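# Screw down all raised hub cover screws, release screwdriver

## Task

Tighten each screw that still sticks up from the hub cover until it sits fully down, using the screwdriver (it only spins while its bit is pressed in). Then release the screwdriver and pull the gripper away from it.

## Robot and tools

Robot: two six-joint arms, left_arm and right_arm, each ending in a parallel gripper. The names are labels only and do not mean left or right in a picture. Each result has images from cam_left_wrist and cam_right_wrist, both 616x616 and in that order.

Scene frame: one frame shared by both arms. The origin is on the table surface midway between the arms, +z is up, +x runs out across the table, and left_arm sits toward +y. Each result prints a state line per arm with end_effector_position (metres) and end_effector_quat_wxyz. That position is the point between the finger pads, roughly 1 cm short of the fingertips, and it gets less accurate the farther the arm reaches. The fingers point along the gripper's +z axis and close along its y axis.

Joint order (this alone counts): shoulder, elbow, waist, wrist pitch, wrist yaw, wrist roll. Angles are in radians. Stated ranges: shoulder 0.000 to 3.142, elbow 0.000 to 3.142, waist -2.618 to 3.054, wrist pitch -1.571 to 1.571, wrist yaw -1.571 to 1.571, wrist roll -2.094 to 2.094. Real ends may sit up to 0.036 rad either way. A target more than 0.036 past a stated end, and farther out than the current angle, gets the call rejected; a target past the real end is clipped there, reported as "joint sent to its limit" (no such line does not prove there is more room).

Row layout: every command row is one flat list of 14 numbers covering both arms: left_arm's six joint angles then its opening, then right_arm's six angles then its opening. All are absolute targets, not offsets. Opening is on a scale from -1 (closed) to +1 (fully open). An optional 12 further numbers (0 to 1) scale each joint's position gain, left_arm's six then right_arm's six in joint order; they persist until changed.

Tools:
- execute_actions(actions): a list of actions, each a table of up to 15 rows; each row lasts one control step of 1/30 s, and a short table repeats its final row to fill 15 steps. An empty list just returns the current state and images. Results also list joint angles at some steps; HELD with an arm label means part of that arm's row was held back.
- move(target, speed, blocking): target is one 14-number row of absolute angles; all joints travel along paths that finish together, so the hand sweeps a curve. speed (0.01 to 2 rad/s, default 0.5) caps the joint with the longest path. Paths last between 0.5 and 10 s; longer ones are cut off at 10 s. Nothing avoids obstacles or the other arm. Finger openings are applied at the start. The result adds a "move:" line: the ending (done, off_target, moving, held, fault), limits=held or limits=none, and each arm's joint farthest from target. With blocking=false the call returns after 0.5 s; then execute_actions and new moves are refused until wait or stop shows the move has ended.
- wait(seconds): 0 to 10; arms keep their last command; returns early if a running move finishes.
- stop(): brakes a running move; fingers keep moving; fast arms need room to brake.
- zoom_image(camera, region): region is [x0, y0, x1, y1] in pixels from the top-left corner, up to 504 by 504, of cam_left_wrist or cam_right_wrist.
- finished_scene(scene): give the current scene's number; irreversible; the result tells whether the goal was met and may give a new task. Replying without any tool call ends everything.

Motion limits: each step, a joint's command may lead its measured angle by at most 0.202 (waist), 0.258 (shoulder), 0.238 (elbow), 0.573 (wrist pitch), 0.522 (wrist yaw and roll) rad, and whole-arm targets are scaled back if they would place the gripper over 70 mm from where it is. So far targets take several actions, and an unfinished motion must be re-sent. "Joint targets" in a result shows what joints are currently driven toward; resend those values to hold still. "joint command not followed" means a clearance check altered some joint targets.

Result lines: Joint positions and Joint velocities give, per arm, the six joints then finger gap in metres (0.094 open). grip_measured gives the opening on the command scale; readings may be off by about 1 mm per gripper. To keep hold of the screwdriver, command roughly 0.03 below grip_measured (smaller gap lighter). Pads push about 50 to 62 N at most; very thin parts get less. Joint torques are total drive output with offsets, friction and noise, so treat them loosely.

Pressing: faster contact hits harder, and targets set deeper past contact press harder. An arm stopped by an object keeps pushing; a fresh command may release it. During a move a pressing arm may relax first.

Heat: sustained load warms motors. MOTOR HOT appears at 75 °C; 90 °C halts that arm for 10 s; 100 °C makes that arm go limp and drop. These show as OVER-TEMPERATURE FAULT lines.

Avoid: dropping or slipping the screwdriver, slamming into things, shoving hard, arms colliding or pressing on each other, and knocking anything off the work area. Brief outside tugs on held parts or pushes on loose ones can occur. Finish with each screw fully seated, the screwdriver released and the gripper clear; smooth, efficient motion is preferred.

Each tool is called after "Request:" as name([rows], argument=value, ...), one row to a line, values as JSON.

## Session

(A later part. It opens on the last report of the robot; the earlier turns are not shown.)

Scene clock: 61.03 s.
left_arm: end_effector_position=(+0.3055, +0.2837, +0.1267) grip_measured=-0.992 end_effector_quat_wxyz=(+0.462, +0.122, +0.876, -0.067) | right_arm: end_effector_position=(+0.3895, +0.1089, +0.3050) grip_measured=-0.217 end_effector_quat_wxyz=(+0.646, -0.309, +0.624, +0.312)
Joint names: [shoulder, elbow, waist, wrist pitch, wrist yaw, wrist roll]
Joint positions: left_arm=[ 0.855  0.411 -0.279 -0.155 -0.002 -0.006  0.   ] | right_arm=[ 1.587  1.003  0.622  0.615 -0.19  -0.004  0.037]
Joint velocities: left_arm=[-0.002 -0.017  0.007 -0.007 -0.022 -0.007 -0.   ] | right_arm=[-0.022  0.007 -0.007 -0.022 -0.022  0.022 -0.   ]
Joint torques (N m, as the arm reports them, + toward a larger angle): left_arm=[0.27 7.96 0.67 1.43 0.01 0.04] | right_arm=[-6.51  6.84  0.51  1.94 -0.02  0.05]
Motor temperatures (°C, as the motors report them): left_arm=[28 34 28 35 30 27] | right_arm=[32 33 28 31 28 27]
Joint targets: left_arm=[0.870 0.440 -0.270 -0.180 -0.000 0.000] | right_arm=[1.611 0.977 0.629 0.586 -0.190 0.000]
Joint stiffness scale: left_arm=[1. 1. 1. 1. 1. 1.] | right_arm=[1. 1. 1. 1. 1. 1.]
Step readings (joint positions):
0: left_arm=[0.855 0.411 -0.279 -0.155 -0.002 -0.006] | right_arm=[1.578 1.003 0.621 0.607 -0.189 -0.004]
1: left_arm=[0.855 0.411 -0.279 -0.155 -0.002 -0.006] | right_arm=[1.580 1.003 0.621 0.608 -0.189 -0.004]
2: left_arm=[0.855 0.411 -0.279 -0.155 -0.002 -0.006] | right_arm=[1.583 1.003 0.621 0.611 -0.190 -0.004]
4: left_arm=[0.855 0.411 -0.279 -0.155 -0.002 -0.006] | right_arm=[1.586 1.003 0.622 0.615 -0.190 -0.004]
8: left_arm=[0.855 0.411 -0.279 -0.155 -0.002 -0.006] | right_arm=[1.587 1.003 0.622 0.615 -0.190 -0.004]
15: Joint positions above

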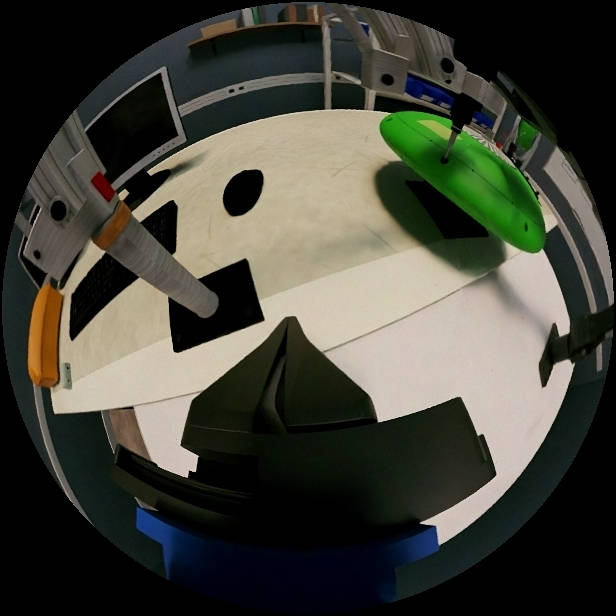

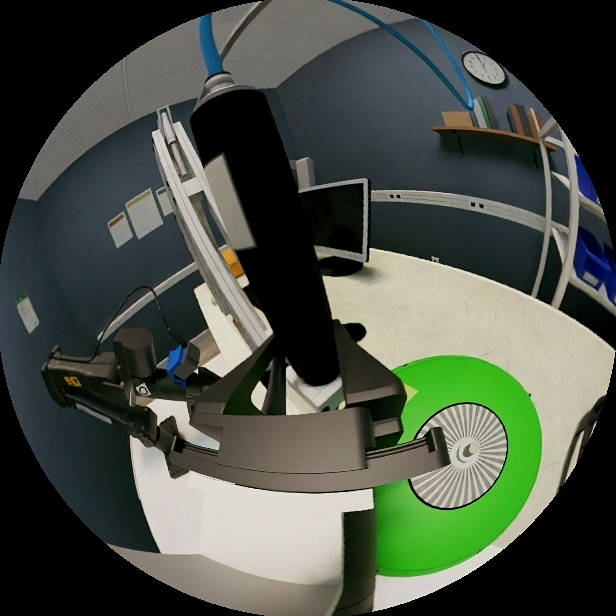

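Request:
execute_actions([
  [[0.87, 0.44, -0.27, -0.18, 0.0, 0.0, -1.0, 1.622, 0.962, 0.629, 0.586, -0.19, 0.0, -0.25],[0.87, 0.44, -0.27, -0.18, 0.0, 0.0, -1.0, 1.622, 0.962, 0.629, 0.586, -0.19, 0.0, -0.25],[0.87, 0.44, -0.27, -0.18, 0.0, 0.0, -1.0, 1.616, 0.962, 0.629, 0.58, -0.19, 0.0, -0.25]],
])

Request:
zoom_image(camera="cam_left_wrist", region=[415, 115, 485, 185])

Scene clock: 62.13 s.
left_arm: end_effector_position=(+0.3055, +0.2837, +0.1267) grip_measured=-0.992 end_effector_quat_wxyz=(+0.462, +0.122, +0.876, -0.067) | right_arm: end_effector_position=(+0.3892, +0.1086, +0.3037) grip_measured=-0.217 end_effector_quat_wxyz=(+0.647, -0.309, +0.623, +0.312)
Joint names: [shoulder, elbow, waist, wrist pitch, wrist yaw, wrist roll]
Joint positions: left_arm=[ 0.855  0.411 -0.279 -0.155 -0.002 -0.006  0.   ] | right_arm=[ 1.588  0.995  0.622  0.627 -0.189 -0.004  0.037]
Joint velocities: left_arm=[-0.002 -0.007  0.007 -0.037 -0.022 -0.125  0.002] | right_arm=[ 0.012  0.002  0.022 -0.095  0.022 -0.022 -0.   ]
Joint torques (N m, as the arm reports them, + toward a larger angle): left_arm=[0.21 8.01 0.72 1.43 0.   0.05] | right_arm=[-6.24  6.25  0.49  1.73  0.    0.06]
Motor temperatures (°C, as the motors report them): left_arm=[28 34 28 35 30 27] | right_arm=[32 33 28 31 28 27]
Joint targets: left_arm=[0.870 0.440 -0.270 -0.180 0.000 -0.000] | right_arm=[1.616 0.962 0.629 0.580 -0.190 0.000]
Joint stiffness scale: left_arm=[1. 1. 1. 1. 1. 1.] | right_arm=[1. 1. 1. 1. 1. 1.]
Step readings (joint positions):
0: left_arm=[0.855 0.411 -0.279 -0.155 -0.002 -0.006] | right_arm=[1.587 1.003 0.622 0.615 -0.190 -0.004]
1: left_arm=[0.855 0.411 -0.279 -0.155 -0.002 -0.006] | right_arm=[1.588 1.001 0.622 0.617 -0.190 -0.004]
2: left_arm=[0.855 0.411 -0.279 -0.155 -0.002 -0.006] | right_arm=[1.588 0.999 0.622 0.622 -0.190 -0.004]
4: left_arm=[0.855 0.411 -0.279 -0.155 -0.002 -0.006] | right_arm=[1.588 0.997 0.622 0.625 -0.190 -0.004]
8: left_arm=[0.855 0.411 -0.279 -0.155 -0.002 -0.006] | right_arm=[1.588 0.995 0.622 0.627 -0.189 -0.004]
15: Joint positions above

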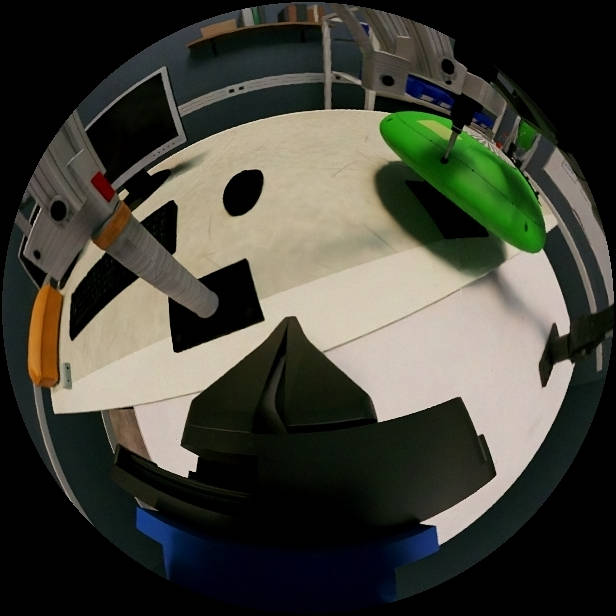

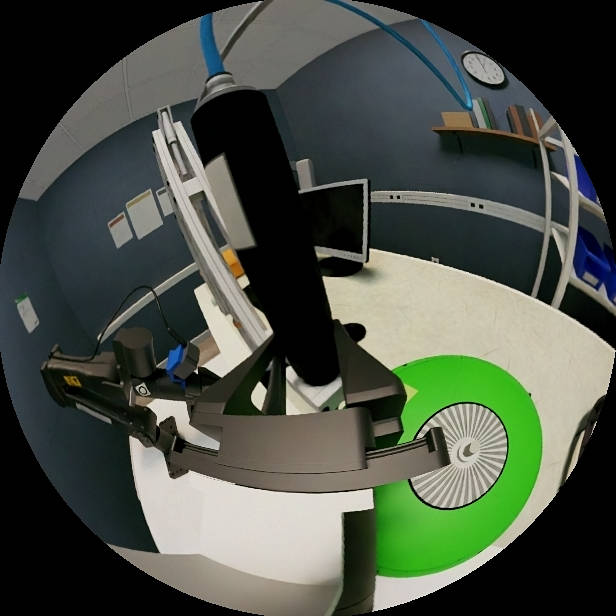

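Region (415, 115, 485, 185) of cam_left_wrist's 616x616 image, scaled by 7.200, with more detail than that image has.

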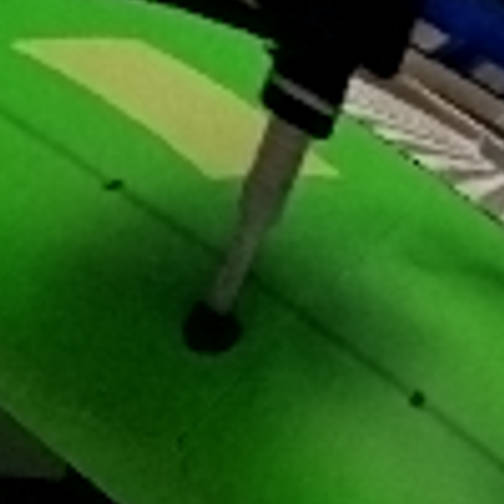

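Request:
execute_actions([
  [[0.87, 0.44, -0.27, -0.18, 0.0, 0.0, -1.0, 1.616, 0.962, 0.629, 0.565, -0.19, 0.0, -0.25],[0.87, 0.44, -0.27, -0.18, 0.0, 0.0, -1.0, 1.616, 0.962, 0.629, 0.55, -0.19, 0.0, -0.25],[0.87, 0.44, -0.27, -0.18, 0.0, 0.0, -1.0, 1.616, 0.962, 0.629, 0.535, -0.19, 0.0, -0.25],[0.87, 0.44, -0.27, -0.18, 0.0, 0.0, -1.0, 1.616, 0.962, 0.629, 0.52, -0.19, 0.0, -0.25],[0.87, 0.44, -0.27, -0.18, 0.0, 0.0, -1.0, 1.618, 0.962, 0.629, 0.505, -0.19, 0.0, -0.25],[0.87, 0.44, -0.27, -0.18, 0.0, 0.0, -1.0, 1.62, 0.962, 0.629, 0.49, -0.19, 0.0, -0.25],[0.87, 0.44, -0.27, -0.18, 0.0, 0.0, -1.0, 1.62, 0.962, 0.629, 0.48, -0.19, 0.0, -0.25]],
  [[0.87, 0.44, -0.27, -0.18, 0.0, 0.0, -1.0, 1.62, 0.962, 0.629, 0.48, -0.19, 0.0, -0.25]],
])

Request:
zoom_image(camera="cam_left_wrist", region=[415, 115, 485, 185])

Scene clock: 64.03 s.
left_arm: end_effector_position=(+0.3055, +0.2837, +0.1267) grip_measured=-0.992 end_effector_quat_wxyz=(+0.462, +0.122, +0.876, -0.067) | right_arm: end_effector_position=(+0.3890, +0.1090, +0.2981) grip_measured=-0.217 end_effector_quat_wxyz=(+0.640, -0.311, +0.631, +0.310)
Joint names: [shoulder, elbow, waist, wrist pitch, wrist yaw, wrist roll]
Joint positions: left_arm=[ 0.855  0.411 -0.279 -0.155 -0.002 -0.006  0.   ] | right_arm=[ 1.588  0.995  0.624  0.604 -0.188 -0.006  0.037]
Joint velocities: left_arm=[ 0.007 -0.002 -0.002  0.051  0.037  0.022 -0.   ] | right_arm=[ 0.007 -0.017 -0.012 -0.066  0.022  0.007  0.001]
Joint torques (N m, as the arm reports them, + toward a larger angle): left_arm=[0.15 7.89 0.74 1.43 0.   0.03] | right_arm=[-5.89  6.22  0.43  0.86  0.    0.08]
Motor temperatures (°C, as the motors report them): left_arm=[28 34 28 35 30 27] | right_arm=[32 33 28 31 28 27]
Joint targets: left_arm=[0.870 0.440 -0.270 -0.180 0.000 -0.000] | right_arm=[1.620 0.962 0.629 0.480 -0.190 0.000]
Joint stiffness scale: left_arm=[1. 1. 1. 1. 1. 1.] | right_arm=[1. 1. 1. 1. 1. 1.]
Step readings (joint positions; steps 1 to 15: 1st action; 16 to 30: 2nd action):
0: left_arm=[0.855 0.411 -0.279 -0.155 -0.002 -0.006] | right_arm=[1.588 0.995 0.622 0.627 -0.189 -0.004]
1: left_arm=[0.855 0.411 -0.279 -0.155 -0.002 -0.006] | right_arm=[1.588 0.995 0.622 0.627 -0.189 -0.004]
2: left_arm=[0.855 0.411 -0.279 -0.155 -0.002 -0.006] | right_arm=[1.588 0.995 0.622 0.626 -0.189 -0.004]
4: left_arm=[0.855 0.411 -0.279 -0.155 -0.002 -0.006] | right_arm=[1.588 0.995 0.622 0.623 -0.189 -0.004]
8: left_arm=[0.855 0.411 -0.279 -0.155 -0.002 -0.006] | right_arm=[1.588 0.995 0.622 0.615 -0.189 -0.004]
15: left_arm=[0.855 0.411 -0.279 -0.155 -0.002 -0.006] | right_arm=[1.588 0.995 0.624 0.607 -0.188 -0.005]
16: left_arm=[0.855 0.411 -0.279 -0.155 -0.002 -0.006] | right_arm=[1.588 0.995 0.624 0.606 -0.188 -0.005]
17: left_arm=[0.855 0.411 -0.279 -0.155 -0.002 -0.006] | right_arm=[1.588 0.995 0.624 0.606 -0.188 -0.005]
19: left_arm=[0.855 0.411 -0.279 -0.155 -0.002 -0.006] | right_arm=[1.588 0.995 0.624 0.606 -0.188 -0.005]
23: left_arm=[0.855 0.411 -0.279 -0.155 -0.002 -0.006] | right_arm=[1.588 0.995 0.624 0.605 -0.188 -0.006]
30: Joint positions above

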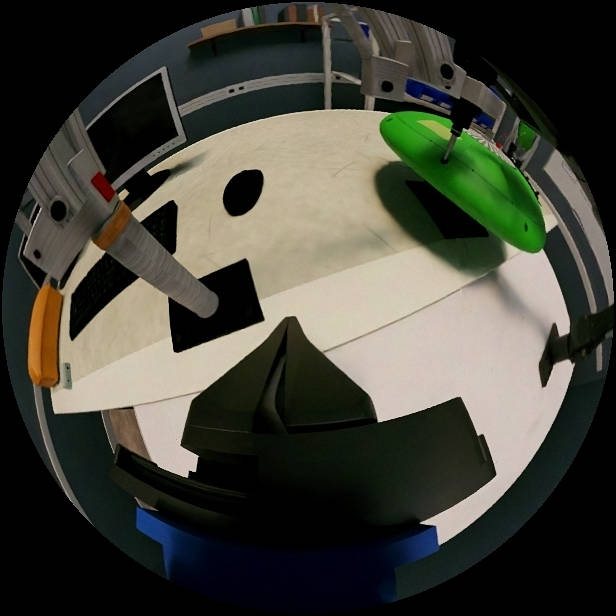

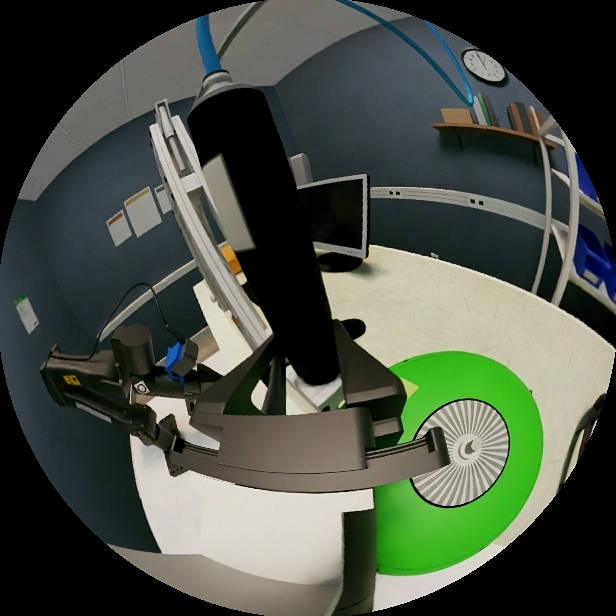

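Region (415, 115, 485, 185) of cam_left_wrist's 616x616 image, scaled by 7.200, with more detail than that image has.

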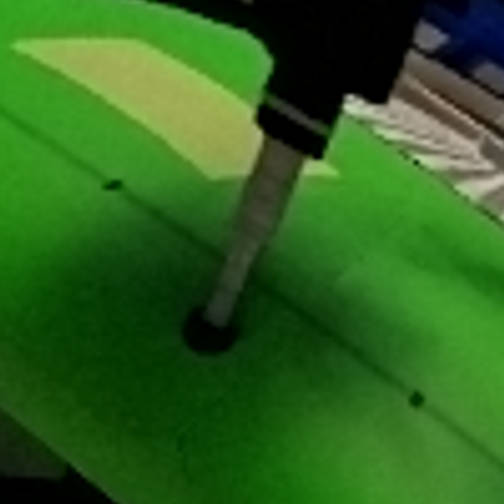

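Request:
execute_actions([
  [[0.87, 0.44, -0.27, -0.18, 0.0, 0.0, -1.0, 1.62, 0.962, 0.629, 0.465, -0.19, 0.0, -0.25],[0.87, 0.44, -0.27, -0.18, 0.0, 0.0, -1.0, 1.62, 0.962, 0.629, 0.455, -0.19, 0.0, -0.25],[0.87, 0.44, -0.27, -0.18, 0.0, 0.0, -1.0, 1.62, 0.962, 0.629, 0.445, -0.19, 0.0, -0.25],[0.87, 0.44, -0.27, -0.18, 0.0, 0.0, -1.0, 1.62, 0.962, 0.629, 0.435, -0.19, 0.0, -0.25]],
  [[0.87, 0.44, -0.27, -0.18, 0.0, 0.0, -1.0, 1.62, 0.962, 0.629, 0.42, -0.19, 0.0, -0.25]],
])

Request:
zoom_image(camera="cam_left_wrist", region=[415, 115, 485, 185])

Scene clock: 65.43 s.
left_arm: end_effector_position=(+0.3055, +0.2837, +0.1267) grip_measured=-0.992 end_effector_quat_wxyz=(+0.462, +0.122, +0.876, -0.067) | right_arm: end_effector_position=(+0.3890, +0.1090, +0.2918) grip_measured=-0.217 end_effector_quat_wxyz=(+0.632, -0.315, +0.639, +0.306)
Joint names: [shoulder, elbow, waist, wrist pitch, wrist yaw, wrist roll]
Joint positions: left_arm=[ 0.855  0.411 -0.279 -0.155 -0.002 -0.006  0.   ] | right_arm=[ 1.588  0.995  0.624  0.578 -0.188 -0.009  0.037]
Joint velocities: left_arm=[ 0.002 -0.002 -0.007 -0.037 -0.037  0.037 -0.001] | right_arm=[-0.002  0.022 -0.012 -0.037  0.037 -0.007 -0.001]
Joint torques (N m, as the arm reports them, + toward a larger angle): left_arm=[ 0.15  7.96  0.72  1.43 -0.01  0.03] | right_arm=[-5.93  6.29  0.45  0.44 -0.04  0.1 ]
Motor temperatures (°C, as the motors report them): left_arm=[28 35 28 35 30 27] | right_arm=[32 33 28 31 28 27]
Joint targets: left_arm=[0.870 0.440 -0.270 -0.180 0.000 -0.000] | right_arm=[1.620 0.962 0.629 0.420 -0.190 -0.000]
Joint stiffness scale: left_arm=[1. 1. 1. 1. 1. 1.] | right_arm=[1. 1. 1. 1. 1. 1.]
Step readings (joint positions; steps 1 to 15: 1st action; 16 to 30: 2nd action):
0: left_arm=[0.855 0.411 -0.279 -0.155 -0.002 -0.006] | right_arm=[1.588 0.995 0.624 0.604 -0.188 -0.006]
1: left_arm=[0.855 0.411 -0.279 -0.155 -0.002 -0.006] | right_arm=[1.588 0.995 0.624 0.602 -0.188 -0.006]
2: left_arm=[0.855 0.411 -0.279 -0.155 -0.002 -0.006] | right_arm=[1.588 0.995 0.624 0.601 -0.188 -0.006]
4: left_arm=[0.855 0.411 -0.279 -0.155 -0.002 -0.006] | right_arm=[1.588 0.995 0.624 0.598 -0.188 -0.006]
8: left_arm=[0.855 0.411 -0.279 -0.155 -0.002 -0.006] | right_arm=[1.588 0.995 0.624 0.593 -0.188 -0.007]
15: left_arm=[0.855 0.411 -0.279 -0.155 -0.002 -0.006] | right_arm=[1.588 0.995 0.624 0.589 -0.188 -0.007]
16: left_arm=[0.855 0.411 -0.279 -0.155 -0.002 -0.006] | right_arm=[1.588 0.995 0.624 0.588 -0.188 -0.008]
17: left_arm=[0.855 0.411 -0.279 -0.155 -0.002 -0.006] | right_arm=[1.588 0.995 0.624 0.586 -0.188 -0.008]
19: left_arm=[0.855 0.411 -0.279 -0.155 -0.002 -0.006] | right_arm=[1.588 0.995 0.624 0.585 -0.188 -0.008]
23: left_arm=[0.855 0.411 -0.279 -0.155 -0.002 -0.006] | right_arm=[1.588 0.995 0.624 0.582 -0.188 -0.009]
30: Joint positions above

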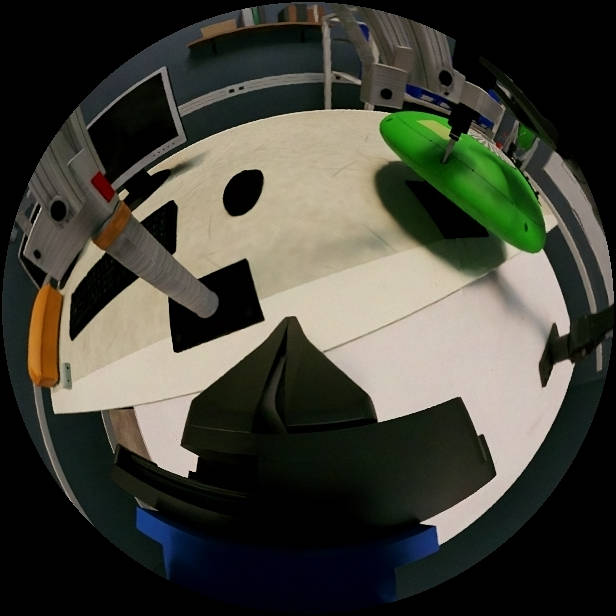

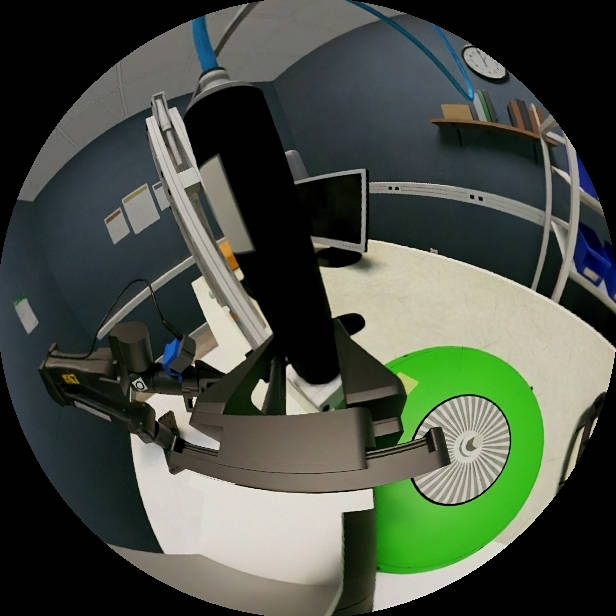

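Region (415, 115, 485, 185) of cam_left_wrist's 616x616 image, scaled by 7.200, with more detail than that image has.

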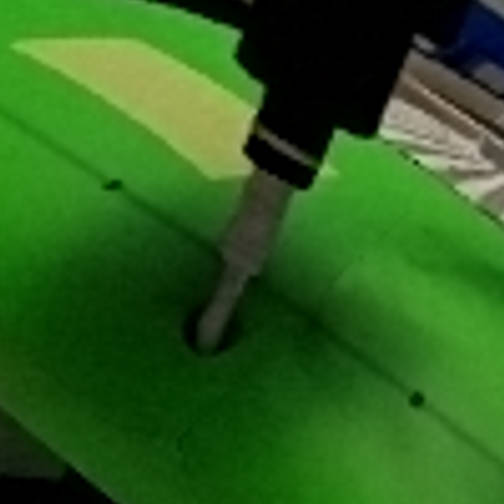

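Request:
execute_actions([
  [[0.87, 0.44, -0.27, -0.18, 0.0, 0.0, -1.0, 1.614, 0.968, 0.629, 0.40, -0.19, 0.0, -0.25]],
  [[0.87, 0.44, -0.27, -0.18, 0.0, 0.0, -1.0, 1.612, 0.97, 0.629, 0.385, -0.19, 0.0, -0.25]],
])

Request:
zoom_image(camera="cam_left_wrist", region=[415, 115, 485, 185])

Scene clock: 66.70 s.
left_arm: end_effector_position=(+0.3055, +0.2837, +0.1267) grip_measured=-0.992 end_effector_quat_wxyz=(+0.462, +0.122, +0.876, -0.067) | right_arm: end_effector_position=(+0.3889, +0.1090, +0.2902) grip_measured=-0.217 end_effector_quat_wxyz=(+0.629, -0.316, +0.641, +0.306)
Joint names: [shoulder, elbow, waist, wrist pitch, wrist yaw, wrist roll]
Joint positions: left_arm=[ 0.855  0.411 -0.279 -0.155 -0.002 -0.006  0.   ] | right_arm=[ 1.588  0.995  0.624  0.572 -0.188 -0.01   0.037]
Joint velocities: left_arm=[-0.007 -0.012  0.012 -0.081 -0.066  0.051  0.001] | right_arm=[-0.002  0.002 -0.002 -0.051  0.037 -0.022 -0.001]
Joint torques (N m, as the arm reports them, + toward a larger angle): left_arm=[0.18 7.93 0.75 1.44 0.01 0.05] | right_arm=[-6.48  7.05  0.38  0.06 -0.03  0.08]
Motor temperatures (°C, as the motors report them): left_arm=[28 35 28 35 30 27] | right_arm=[32 33 28 31 28 27]
Joint targets: left_arm=[0.870 0.440 -0.270 -0.180 0.000 -0.000] | right_arm=[1.612 0.970 0.629 0.385 -0.190 0.000]
Joint stiffness scale: left_arm=[1. 1. 1. 1. 1. 1.] | right_arm=[1. 1. 1. 1. 1. 1.]
Step readings (joint positions; steps 1 to 15: 1st action; 16 to 30: 2nd action):
0: left_arm=[0.855 0.411 -0.279 -0.155 -0.002 -0.006] | right_arm=[1.588 0.995 0.624 0.577 -0.188 -0.009]
1: left_arm=[0.855 0.411 -0.279 -0.155 -0.002 -0.006] | right_arm=[1.588 0.995 0.624 0.576 -0.188 -0.009]
2: left_arm=[0.855 0.411 -0.279 -0.155 -0.002 -0.006] | right_arm=[1.588 0.995 0.624 0.575 -0.188 -0.009]
4: left_arm=[0.855 0.411 -0.279 -0.155 -0.002 -0.006] | right_arm=[1.588 0.995 0.624 0.574 -0.188 -0.010]
8: left_arm=[0.855 0.411 -0.279 -0.155 -0.002 -0.006] | right_arm=[1.588 0.995 0.624 0.574 -0.188 -0.010]
15: left_arm=[0.855 0.411 -0.279 -0.155 -0.002 -0.006] | right_arm=[1.588 0.995 0.624 0.574 -0.188 -0.010]
16: left_arm=[0.855 0.411 -0.279 -0.155 -0.002 -0.006] | right_arm=[1.588 0.995 0.624 0.573 -0.188 -0.010]
17: left_arm=[0.855 0.411 -0.279 -0.155 -0.002 -0.006] | right_arm=[1.588 0.995 0.624 0.572 -0.188 -0.010]
19: left_arm=[0.855 0.411 -0.279 -0.155 -0.002 -0.006] | right_arm=[1.588 0.995 0.624 0.572 -0.188 -0.010]
23: left_arm=[0.855 0.411 -0.279 -0.155 -0.002 -0.006] | right_arm=[1.588 0.995 0.624 0.572 -0.188 -0.010]
30: Joint positions above

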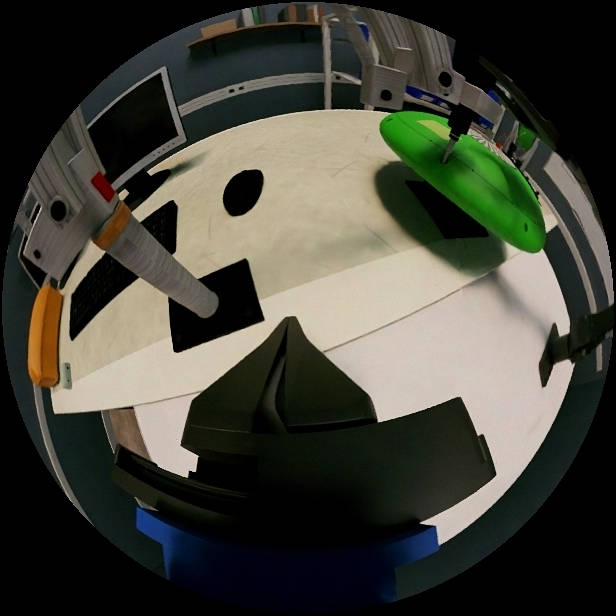

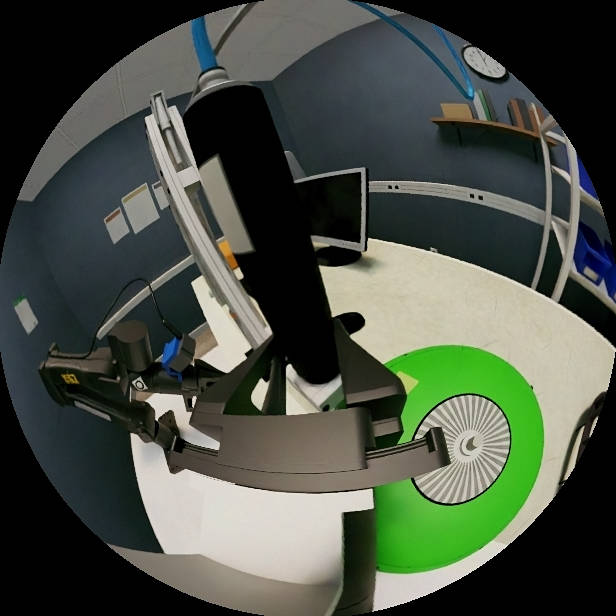

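Region (415, 115, 485, 185) of cam_left_wrist's 616x616 image, scaled by 7.200, with more detail than that image has.

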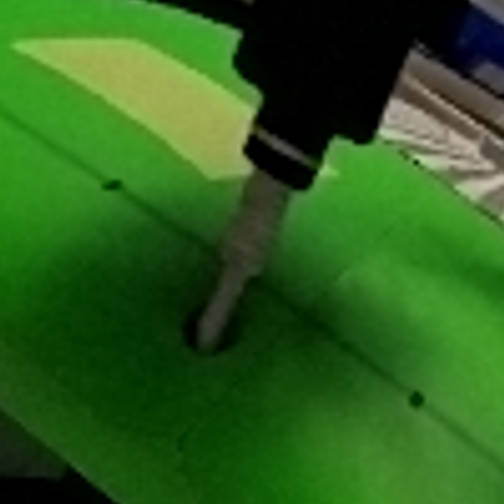

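Request:
execute_actions([
  [[0.87, 0.44, -0.27, -0.18, 0.0, 0.0, -1.0, 1.605, 0.98, 0.629, 0.43, -0.19, 0.0, -0.25],[0.87, 0.44, -0.27, -0.18, 0.0, 0.0, -1.0, 1.598, 0.99, 0.629, 0.47, -0.19, 0.0, -0.25],[0.87, 0.44, -0.27, -0.18, 0.0, 0.0, -1.0, 1.59, 1.0, 0.629, 0.51, -0.19, 0.0, -0.25],[0.87, 0.44, -0.27, -0.18, 0.0, 0.0, -1.0, 1.582, 1.006, 0.629, 0.55, -0.19, 0.0, -0.25],[0.87, 0.44, -0.27, -0.18, 0.0, 0.0, -1.0, 1.575, 1.012, 0.629, 0.58, -0.19, 0.0, -0.25],[0.87, 0.44, -0.27, -0.18, 0.0, 0.0, -1.0, 1.570, 1.018, 0.629, 0.59, -0.19, 0.0, -0.25],[0.87, 0.44, -0.27, -0.18, 0.0, 0.0, -1.0, 1.567, 1.025, 0.629, 0.585, -0.19, 0.0, -0.25],[0.87, 0.44, -0.27, -0.18, 0.0, 0.0, -1.0, 1.564, 1.033, 0.629, 0.575, -0.19, 0.0, -0.25],[0.87, 0.44, -0.27, -0.18, 0.0, 0.0, -1.0, 1.561, 1.041, 0.629, 0.565, -0.19, 0.0, -0.25],[0.87, 0.44, -0.27, -0.18, 0.0, 0.0, -1.0, 1.558, 1.049, 0.629, 0.554, -0.19, 0.0, -0.25],[0.87, 0.44, -0.27, -0.18, 0.0, 0.0, -1.0, 1.555, 1.057, 0.629, 0.543, -0.19, 0.0, -0.25],[0.87, 0.44, -0.27, -0.18, 0.0, 0.0, -1.0, 1.552, 1.065, 0.629, 0.532, -0.19, 0.0, -0.25],[0.87, 0.44, -0.27, -0.18, 0.0, 0.0, -1.0, 1.549, 1.073, 0.629, 0.521, -0.19, 0.0, -0.25],[0.87, 0.44, -0.27, -0.18, 0.0, 0.0, -1.0, 1.546, 1.081, 0.629, 0.51, -0.19, 0.0, -0.25],[0.87, 0.44, -0.27, -0.18, 0.0, 0.0, -1.0, 1.543, 1.089, 0.629, 0.499, -0.19, 0.0, -0.25]],
  [[0.87, 0.44, -0.27, -0.18, 0.0, 0.0, -1.0, 1.54, 1.097, 0.629, 0.488, -0.19, 0.0, -0.25],[0.87, 0.44, -0.27, -0.18, 0.0, 0.0, -1.0, 1.537, 1.105, 0.629, 0.477, -0.19, 0.0, -0.25],[0.87, 0.44, -0.27, -0.18, 0.0, 0.0, -1.0, 1.534, 1.113, 0.629, 0.466, -0.19, 0.0, -0.25],[0.87, 0.44, -0.27, -0.18, 0.0, 0.0, -1.0, 1.532, 1.121, 0.629, 0.456, -0.19, 0.0, -0.25],[0.87, 0.44, -0.27, -0.18, 0.0, 0.0, -1.0, 1.53, 1.129, 0.629, 0.446, -0.19, 0.0, -0.25]],
])

Request:
zoom_image(camera="cam_left_wrist", region=[415, 115, 485, 185])

Scene clock: 69.80 s.
left_arm: end_effector_position=(+0.3055, +0.2837, +0.1267) grip_measured=-0.992 end_effector_quat_wxyz=(+0.462, +0.122, +0.876, -0.067) | right_arm: end_effector_position=(+0.3901, +0.1103, +0.3241) grip_measured=-0.217 end_effector_quat_wxyz=(+0.632, -0.316, +0.638, +0.306)
Joint names: [shoulder, elbow, waist, wrist pitch, wrist yaw, wrist roll]
Joint positions: left_arm=[ 0.855  0.411 -0.279 -0.155 -0.002 -0.006  0.   ] | right_arm=[ 1.559  1.098  0.624  0.448 -0.19  -0.012  0.037]
Joint velocities: left_arm=[-0.007 -0.007 -0.017 -0.007  0.007  0.037 -0.001] | right_arm=[-0.027  0.032  0.002  0.007 -0.022 -0.037  0.   ]
Joint torques (N m, as the arm reports them, + toward a larger angle): left_arm=[0.21 7.9  0.73 1.43 0.   0.05] | right_arm=[-10.35  12.34   0.4    2.33   0.     0.13]
Motor temperatures (°C, as the motors report them): left_arm=[28 35 28 35 30 27] | right_arm=[32 34 28 31 28 27]
Joint targets: left_arm=[0.870 0.440 -0.270 -0.180 0.000 -0.000] | right_arm=[1.530 1.129 0.629 0.446 -0.190 -0.000]
Joint stiffness scale: left_arm=[1. 1. 1. 1. 1. 1.] | right_arm=[1. 1. 1. 1. 1. 1.]
Step readings (joint positions; steps 1 to 15: 1st action; 16 to 30: 2nd action):
0: left_arm=[0.855 0.411 -0.279 -0.155 -0.002 -0.006] | right_arm=[1.588 0.995 0.624 0.572 -0.188 -0.010]
1: left_arm=[0.855 0.411 -0.279 -0.155 -0.002 -0.006] | right_arm=[1.588 0.995 0.624 0.573 -0.188 -0.010]
2: left_arm=[0.855 0.411 -0.279 -0.155 -0.002 -0.006] | right_arm=[1.588 0.995 0.624 0.577 -0.188 -0.010]
4: left_arm=[0.855 0.411 -0.279 -0.155 -0.002 -0.006] | right_arm=[1.588 0.995 0.624 0.585 -0.188 -0.010]
8: left_arm=[0.855 0.411 -0.279 -0.155 -0.002 -0.006] | right_arm=[1.588 0.997 0.624 0.595 -0.188 -0.009]
15: left_arm=[0.855 0.411 -0.279 -0.155 -0.002 -0.006] | right_arm=[1.580 1.035 0.624 0.526 -0.188 -0.011]
16: left_arm=[0.855 0.411 -0.279 -0.155 -0.002 -0.006] | right_arm=[1.580 1.044 0.624 0.514 -0.190 -0.012]
17: left_arm=[0.855 0.411 -0.279 -0.155 -0.002 -0.006] | right_arm=[1.580 1.052 0.624 0.504 -0.191 -0.012]
19: left_arm=[0.855 0.411 -0.279 -0.155 -0.002 -0.006] | right_arm=[1.578 1.068 0.624 0.482 -0.192 -0.013]
23: left_arm=[0.855 0.411 -0.279 -0.155 -0.002 -0.006] | right_arm=[1.569 1.089 0.624 0.450 -0.192 -0.014]
30: Joint positions above

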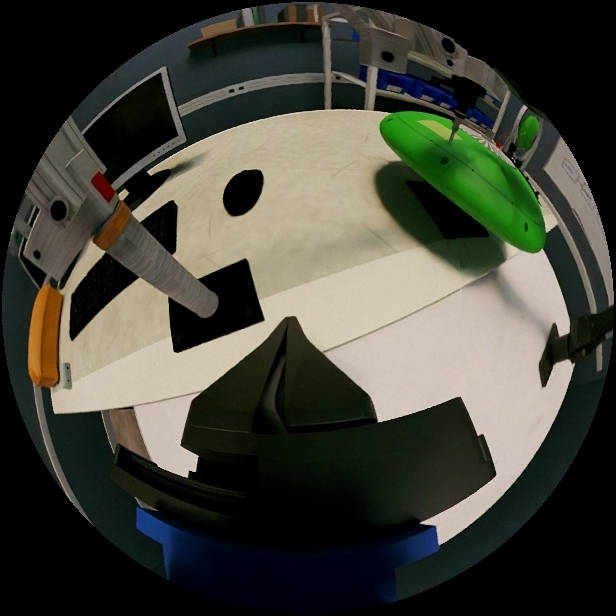

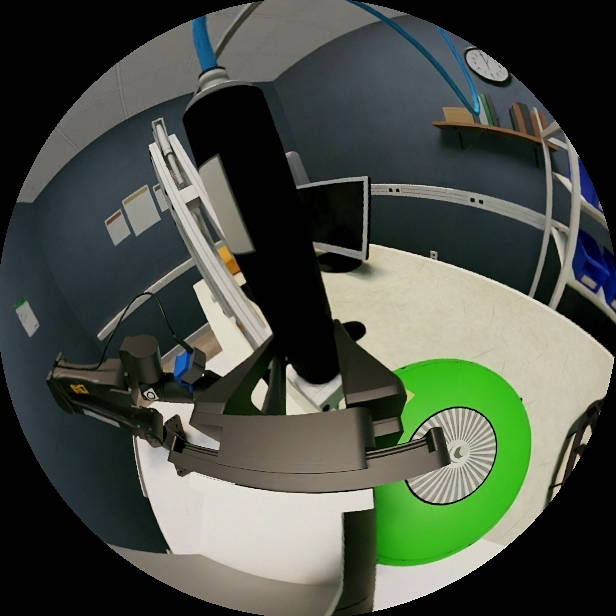

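Region (415, 115, 485, 185) of cam_left_wrist's 616x616 image, scaled by 7.200, with more detail than that image has.

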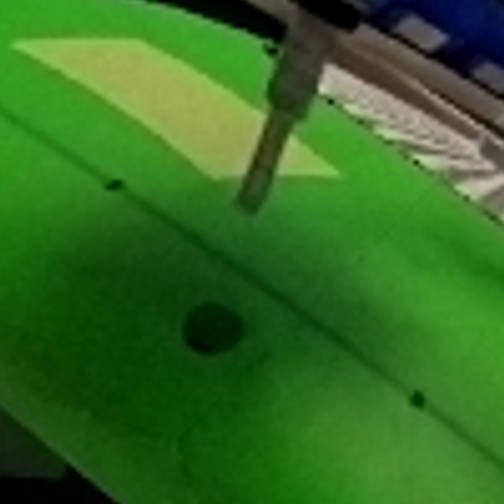

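Request:
move(target=[0.8, 0.92, -0.7, -0.72, 0.0, 0.0, -1.0, 1.72, 1.615, 0.155, 0.12, -0.85, 0.0, -0.25], speed=0.45)

Scene clock: 72.27 s.
left_arm: end_effector_position=(+0.2357, +0.1862, +0.2448) grip_measured=-0.992 end_effector_quat_wxyz=(+0.429, +0.300, +0.837, -0.156) | right_arm: end_effector_position=(+0.4725, +0.0036, +0.4192) grip_measured=-0.217 end_effector_quat_wxyz=(+0.610, -0.374, +0.592, +0.371)
Joint names: [shoulder, elbow, waist, wrist pitch, wrist yaw, wrist roll]
Joint positions: left_arm=[ 0.822  0.895 -0.691 -0.694 -0.002 -0.006  0.   ] | right_arm=[ 1.7    1.592  0.157  0.139 -0.854  0.005  0.037]
Joint velocities: left_arm=[ 0.012 -0.022 -0.002 -0.037 -0.081  0.051 -0.001] | right_arm=[-0.022 -0.007 -0.012 -0.007  0.022 -0.022  0.001]
Joint torques (N m, as the arm reports them, + toward a larger angle): left_arm=[-2.16  7.43 -0.86  1.4   0.02  0.04] | right_arm=[-7.96 11.6  -0.27  1.8   0.06 -0.04]
Motor temperatures (°C, as the motors report them): left_arm=[28 35 28 35 30 27] | right_arm=[33 34 28 31 28 27]
Joint targets: left_arm=[0.800 0.920 -0.700 -0.720 0.000 -0.000] | right_arm=[1.720 1.615 0.155 0.120 -0.850 0.000]
Joint stiffness scale: left_arm=[1. 1. 1. 1. 1. 1.] | right_arm=[1. 1. 1. 1. 1. 1.]
move: off_target (left_arm, right_arm); limits=none; left_arm: farthest joint: the wrist pitch, 0.026 radians from its target (0.565 radians at the start); right_arm: farthest joint: the elbow, 0.023 radians from its target (0.514 radians at the start)

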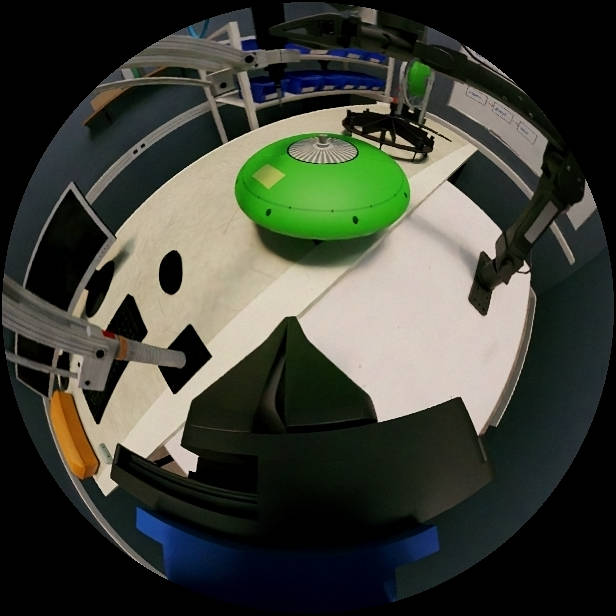

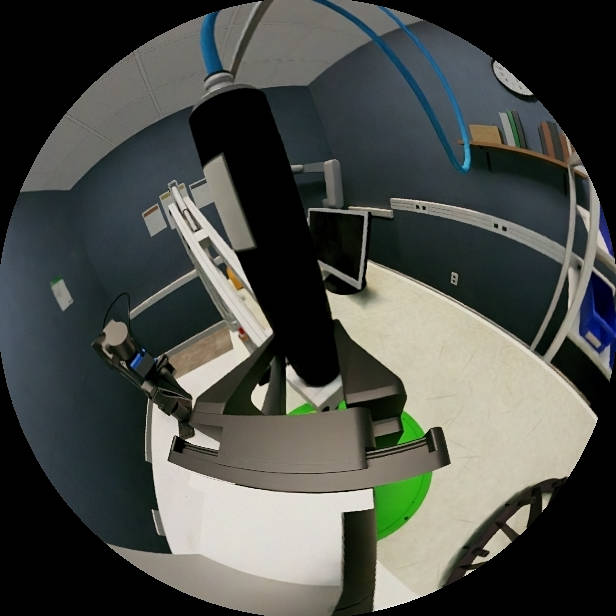

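Request:
move(target=[1.78, 1.67, -0.775, -0.46, 0.0, 0.0, -1.0, 2.085, 1.80, -0.138, 0.29, -1.245, 0.0, -0.25], speed=0.6)

Scene clock: 74.80 s.
left_arm: end_effector_position=(+0.3986, -0.0014, +0.2611) grip_measured=-0.992 end_effector_quat_wxyz=(+0.430, +0.330, +0.822, -0.175) | right_arm: end_effector_position=(+0.5592, -0.1009, +0.3408) grip_measured=-0.217 end_effector_quat_wxyz=(+0.584, -0.410, +0.574, +0.402)
Joint names: [shoulder, elbow, waist, wrist pitch, wrist yaw, wrist roll]
Joint positions: left_arm=[ 1.775  1.635 -0.766 -0.465 -0.002 -0.006  0.   ] | right_arm=[ 2.066  1.778 -0.136  0.303 -1.262 -0.003  0.037]
Joint velocities: left_arm=[ 0.002  0.007 -0.007  0.007  0.022  0.022 -0.   ] | right_arm=[-0.002  0.002 -0.007 -0.051 -0.051 -0.066 -0.   ]
Joint torques (N m, as the arm reports them, + toward a larger angle): left_arm=[-8.75  8.28 -0.76  1.76 -0.01  0.04] | right_arm=[-11.55  11.1   -0.19   1.58   0.17   0.07]
Motor temperatures (°C, as the motors report them): left_arm=[28 36 28 35 30 27] | right_arm=[33 35 28 31 28 27]
Joint targets: left_arm=[1.780 1.670 -0.775 -0.460 0.000 0.000] | right_arm=[2.085 1.800 -0.138 0.290 -1.245 0.000]
Joint stiffness scale: left_arm=[1. 1. 1. 1. 1. 1.] | right_arm=[1. 1. 1. 1. 1. 1.]
move: off_target (left_arm, right_arm); limits=none; left_arm: farthest joint: the elbow, 0.035 radians from its target (0.775 radians at the start); right_arm: farthest joint: the elbow, 0.022 radians from its target (0.208 radians at the start)

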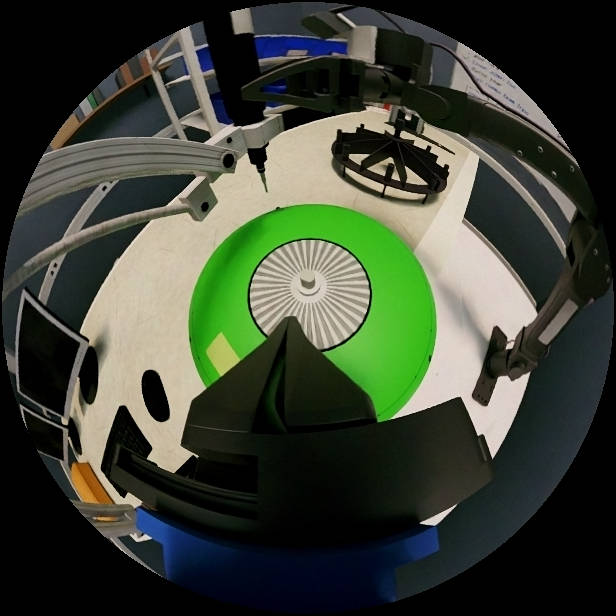

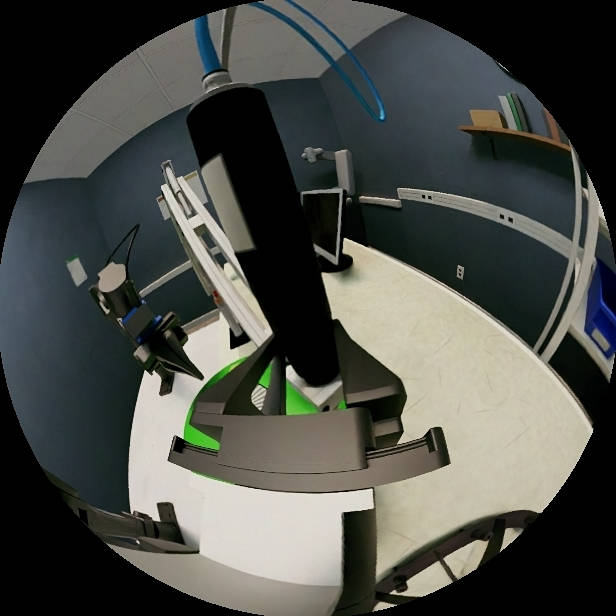

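Request:
zoom_image(camera="cam_left_wrist", region=[230, 140, 320, 230])

Region (230, 140, 320, 230) of cam_left_wrist's 616x616 image, scaled by 5.600, with more detail than that image has.

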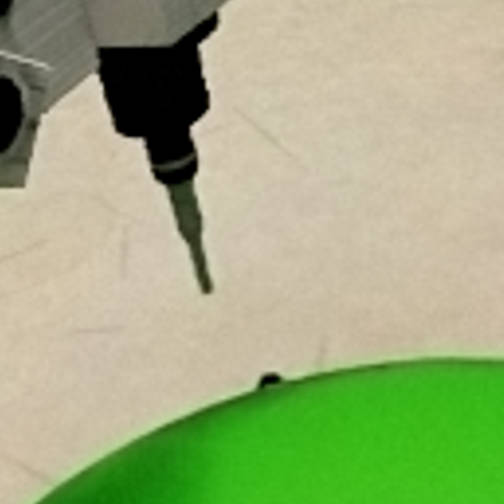

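Request:
move(target=[2.165, 2.07, -0.883, -0.375, 0.0, 0.0, -1.0, 1.993, 1.627, -0.152, 0.36, -1.25, 0.0, -0.25], speed=0.4)

Scene clock: 77.87 s.
left_arm: end_effector_position=(+0.4220, -0.1230, +0.2505) grip_measured=-0.992 end_effector_quat_wxyz=(+0.462, +0.364, +0.779, -0.219) | right_arm: end_effector_position=(+0.5476, -0.1056, +0.3297) grip_measured=-0.217 end_effector_quat_wxyz=(+0.588, -0.404, +0.578, +0.396)
Joint names: [shoulder, elbow, waist, wrist pitch, wrist yaw, wrist roll]
Joint positions: left_arm=[ 2.155  2.036 -0.878 -0.38  -0.002 -0.006  0.   ] | right_arm=[ 2.01   1.65  -0.145  0.376 -1.251 -0.001  0.037]
Joint velocities: left_arm=[ 0.007  0.002  0.007 -0.081  0.037 -0.051 -0.   ] | right_arm=[-0.017  0.017 -0.007 -0.022 -0.022  0.022 -0.001]
Joint torques (N m, as the arm reports them, + toward a larger angle): left_arm=[-11.56   8.28  -0.41   1.85   0.     0.04] | right_arm=[-13.63   7.02  -0.68   1.55   0.01   0.03]
Motor temperatures (°C, as the motors report them): left_arm=[30 36 28 35 30 27] | right_arm=[34 35 28 31 28 27]
Joint targets: left_arm=[2.165 2.070 -0.883 -0.375 0.000 -0.000] | right_arm=[1.993 1.627 -0.152 0.360 -1.250 0.000]
Joint stiffness scale: left_arm=[1. 1. 1. 1. 1. 1.] | right_arm=[1. 1. 1. 1. 1. 1.]
move: off_target (left_arm, right_arm); limits=none; left_arm: farthest joint: the elbow, 0.034 radians from its target (0.435 radians at the start); right_arm: farthest joint: the elbow, 0.023 radians from its target (0.151 radians at the start)

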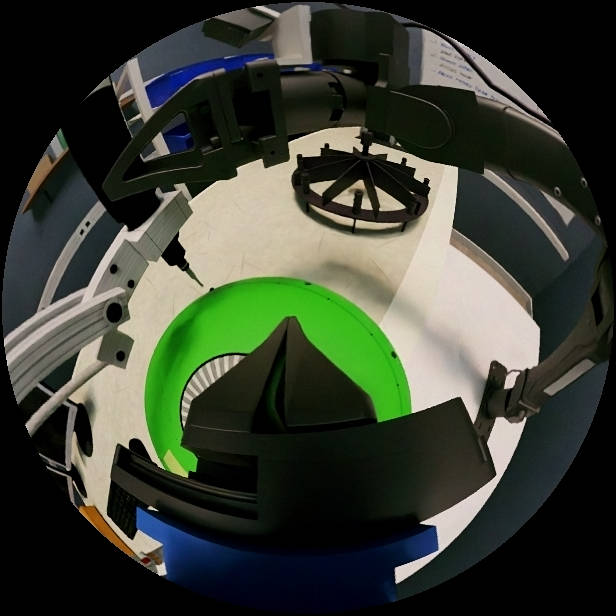

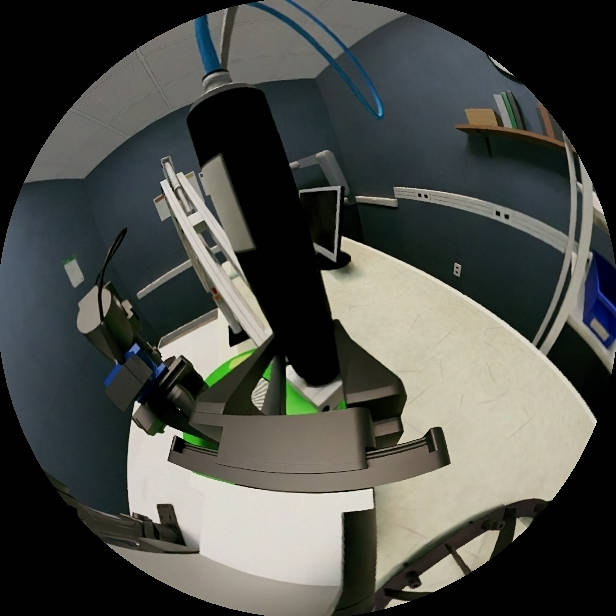

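Request:
execute_actions(actions=[])

Request:
zoom_image(camera="cam_left_wrist", region=[155, 235, 255, 335])

Scene clock: 79.07 s.
left_arm: end_effector_position=(+0.4220, -0.1230, +0.2505) grip_measured=-0.992 end_effector_quat_wxyz=(+0.462, +0.364, +0.779, -0.219) | right_arm: end_effector_position=(+0.5476, -0.1056, +0.3297) grip_measured=-0.217 end_effector_quat_wxyz=(+0.588, -0.404, +0.578, +0.396)
Joint names: [shoulder, elbow, waist, wrist pitch, wrist yaw, wrist roll]
Joint positions: left_arm=[ 2.155  2.036 -0.878 -0.38  -0.002 -0.006  0.   ] | right_arm=[ 2.01   1.65  -0.145  0.376 -1.251 -0.001  0.037]
Joint velocities: left_arm=[ 0.002  0.007 -0.007  0.007 -0.022 -0.007 -0.001] | right_arm=[-0.007 -0.007 -0.012 -0.007  0.007 -0.037 -0.001]
Joint torques (N m, as the arm reports them, + toward a larger angle): left_arm=[-11.62   8.32  -0.45   1.84   0.01   0.04] | right_arm=[-13.71   7.06  -0.62   1.53  -0.01   0.03]
Motor temperatures (°C, as the motors report them): left_arm=[31 36 28 36 30 27] | right_arm=[35 35 28 31 28 27]
Joint targets: left_arm=[2.165 2.070 -0.883 -0.375 -0.000 -0.000] | right_arm=[1.993 1.627 -0.152 0.360 -1.250 0.000]
Joint stiffness scale: left_arm=[1. 1. 1. 1. 1. 1.] | right_arm=[1. 1. 1. 1. 1. 1.]

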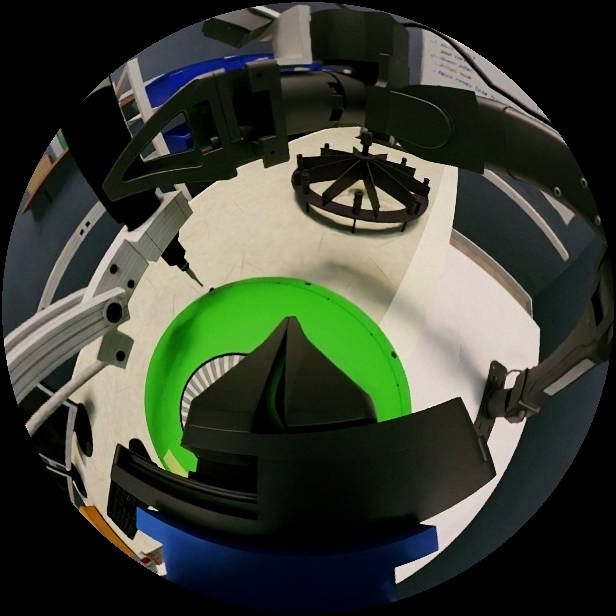

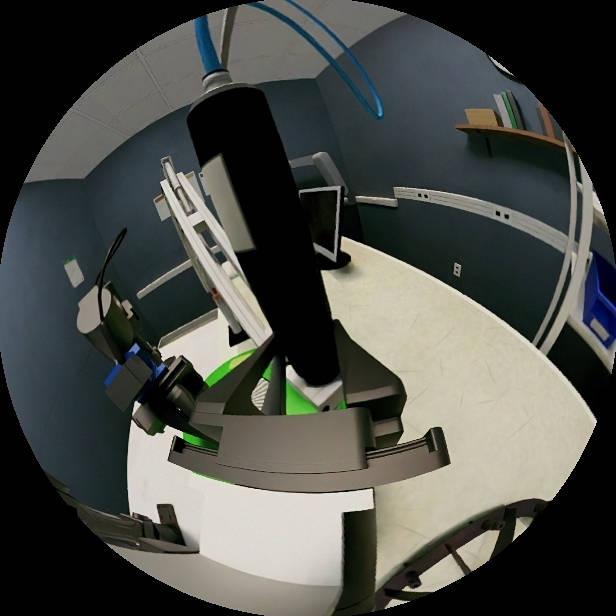

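Region (155, 235, 255, 335) of cam_left_wrist's 616x616 image, scaled by 5.040, with more detail than that image has.

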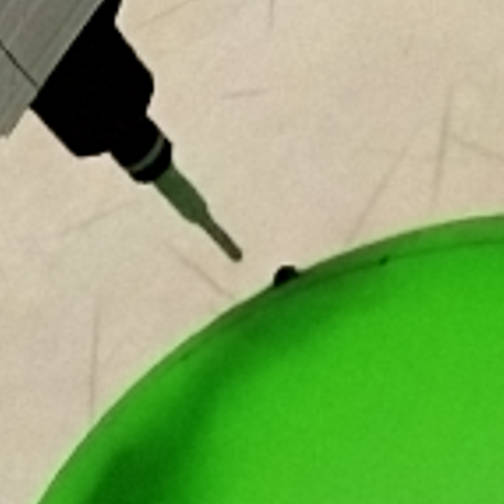

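Request:
move(target=[2.165, 2.07, -0.883, -0.375, 0, 0, -1.0, 1.993, 1.627, -0.166, 0.36, -1.264, 0, -0.25], speed=0.03)

Request:
zoom_image(camera="cam_left_wrist", region=[155, 235, 255, 335])

Scene clock: 81.43 s.
left_arm: end_effector_position=(+0.4220, -0.1230, +0.2505) grip_measured=-0.992 end_effector_quat_wxyz=(+0.462, +0.364, +0.779, -0.219) | right_arm: end_effector_position=(+0.5479, -0.1110, +0.3300) grip_measured=-0.217 end_effector_quat_wxyz=(+0.589, -0.404, +0.578, +0.395)
Joint names: [shoulder, elbow, waist, wrist pitch, wrist yaw, wrist roll]
Joint positions: left_arm=[ 2.155  2.036 -0.878 -0.38  -0.002 -0.006  0.   ] | right_arm=[ 2.01   1.65  -0.157  0.379 -1.259 -0.001  0.037]
Joint velocities: left_arm=[-0.007 -0.007  0.002 -0.007  0.051  0.066  0.   ] | right_arm=[ 0.007 -0.002 -0.002 -0.022 -0.022 -0.007 -0.001]
Joint torques (N m, as the arm reports them, + toward a larger angle): left_arm=[-11.6    8.31  -0.43   1.84   0.     0.05] | right_arm=[-13.66   6.94  -0.82   1.55  -0.06   0.02]
Motor temperatures (°C, as the motors report them): left_arm=[32 36 28 36 30 27] | right_arm=[36 35 28 31 28 27]
Joint targets: left_arm=[2.165 2.070 -0.883 -0.375 0.000 -0.000] | right_arm=[1.993 1.627 -0.166 0.360 -1.264 -0.000]
Joint stiffness scale: left_arm=[1. 1. 1. 1. 1. 1.] | right_arm=[1. 1. 1. 1. 1. 1.]
move: off_target (left_arm, right_arm); limits=none; left_arm: farthest joint: the elbow, 0.034 radians from its target (0.034 radians at the start); right_arm: farthest joint: the elbow, 0.023 radians from its target (0.023 radians at the start)

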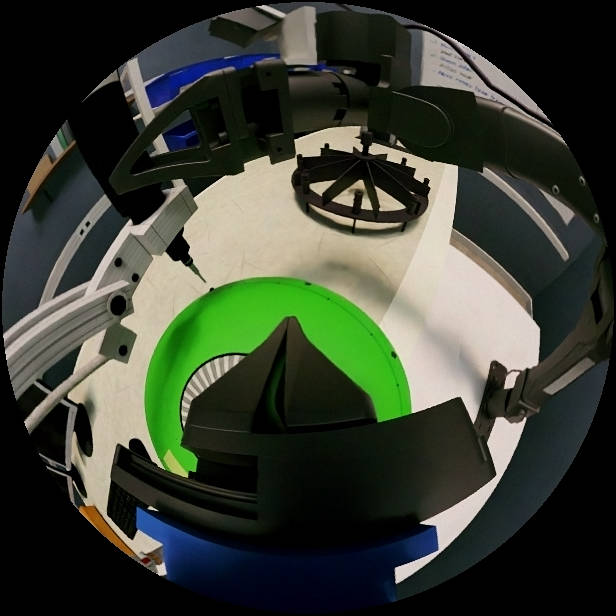

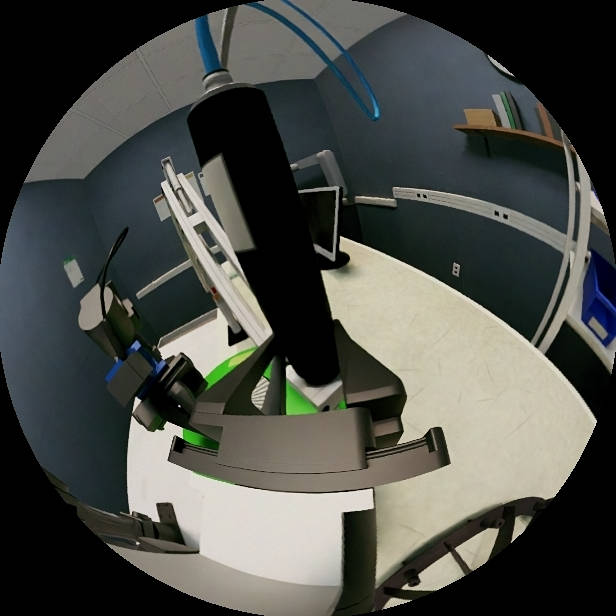

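Region (155, 235, 255, 335) of cam_left_wrist's 616x616 image, scaled by 5.040, with more detail than that image has.

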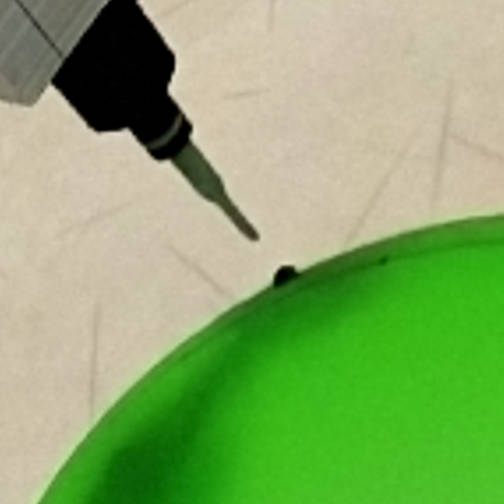

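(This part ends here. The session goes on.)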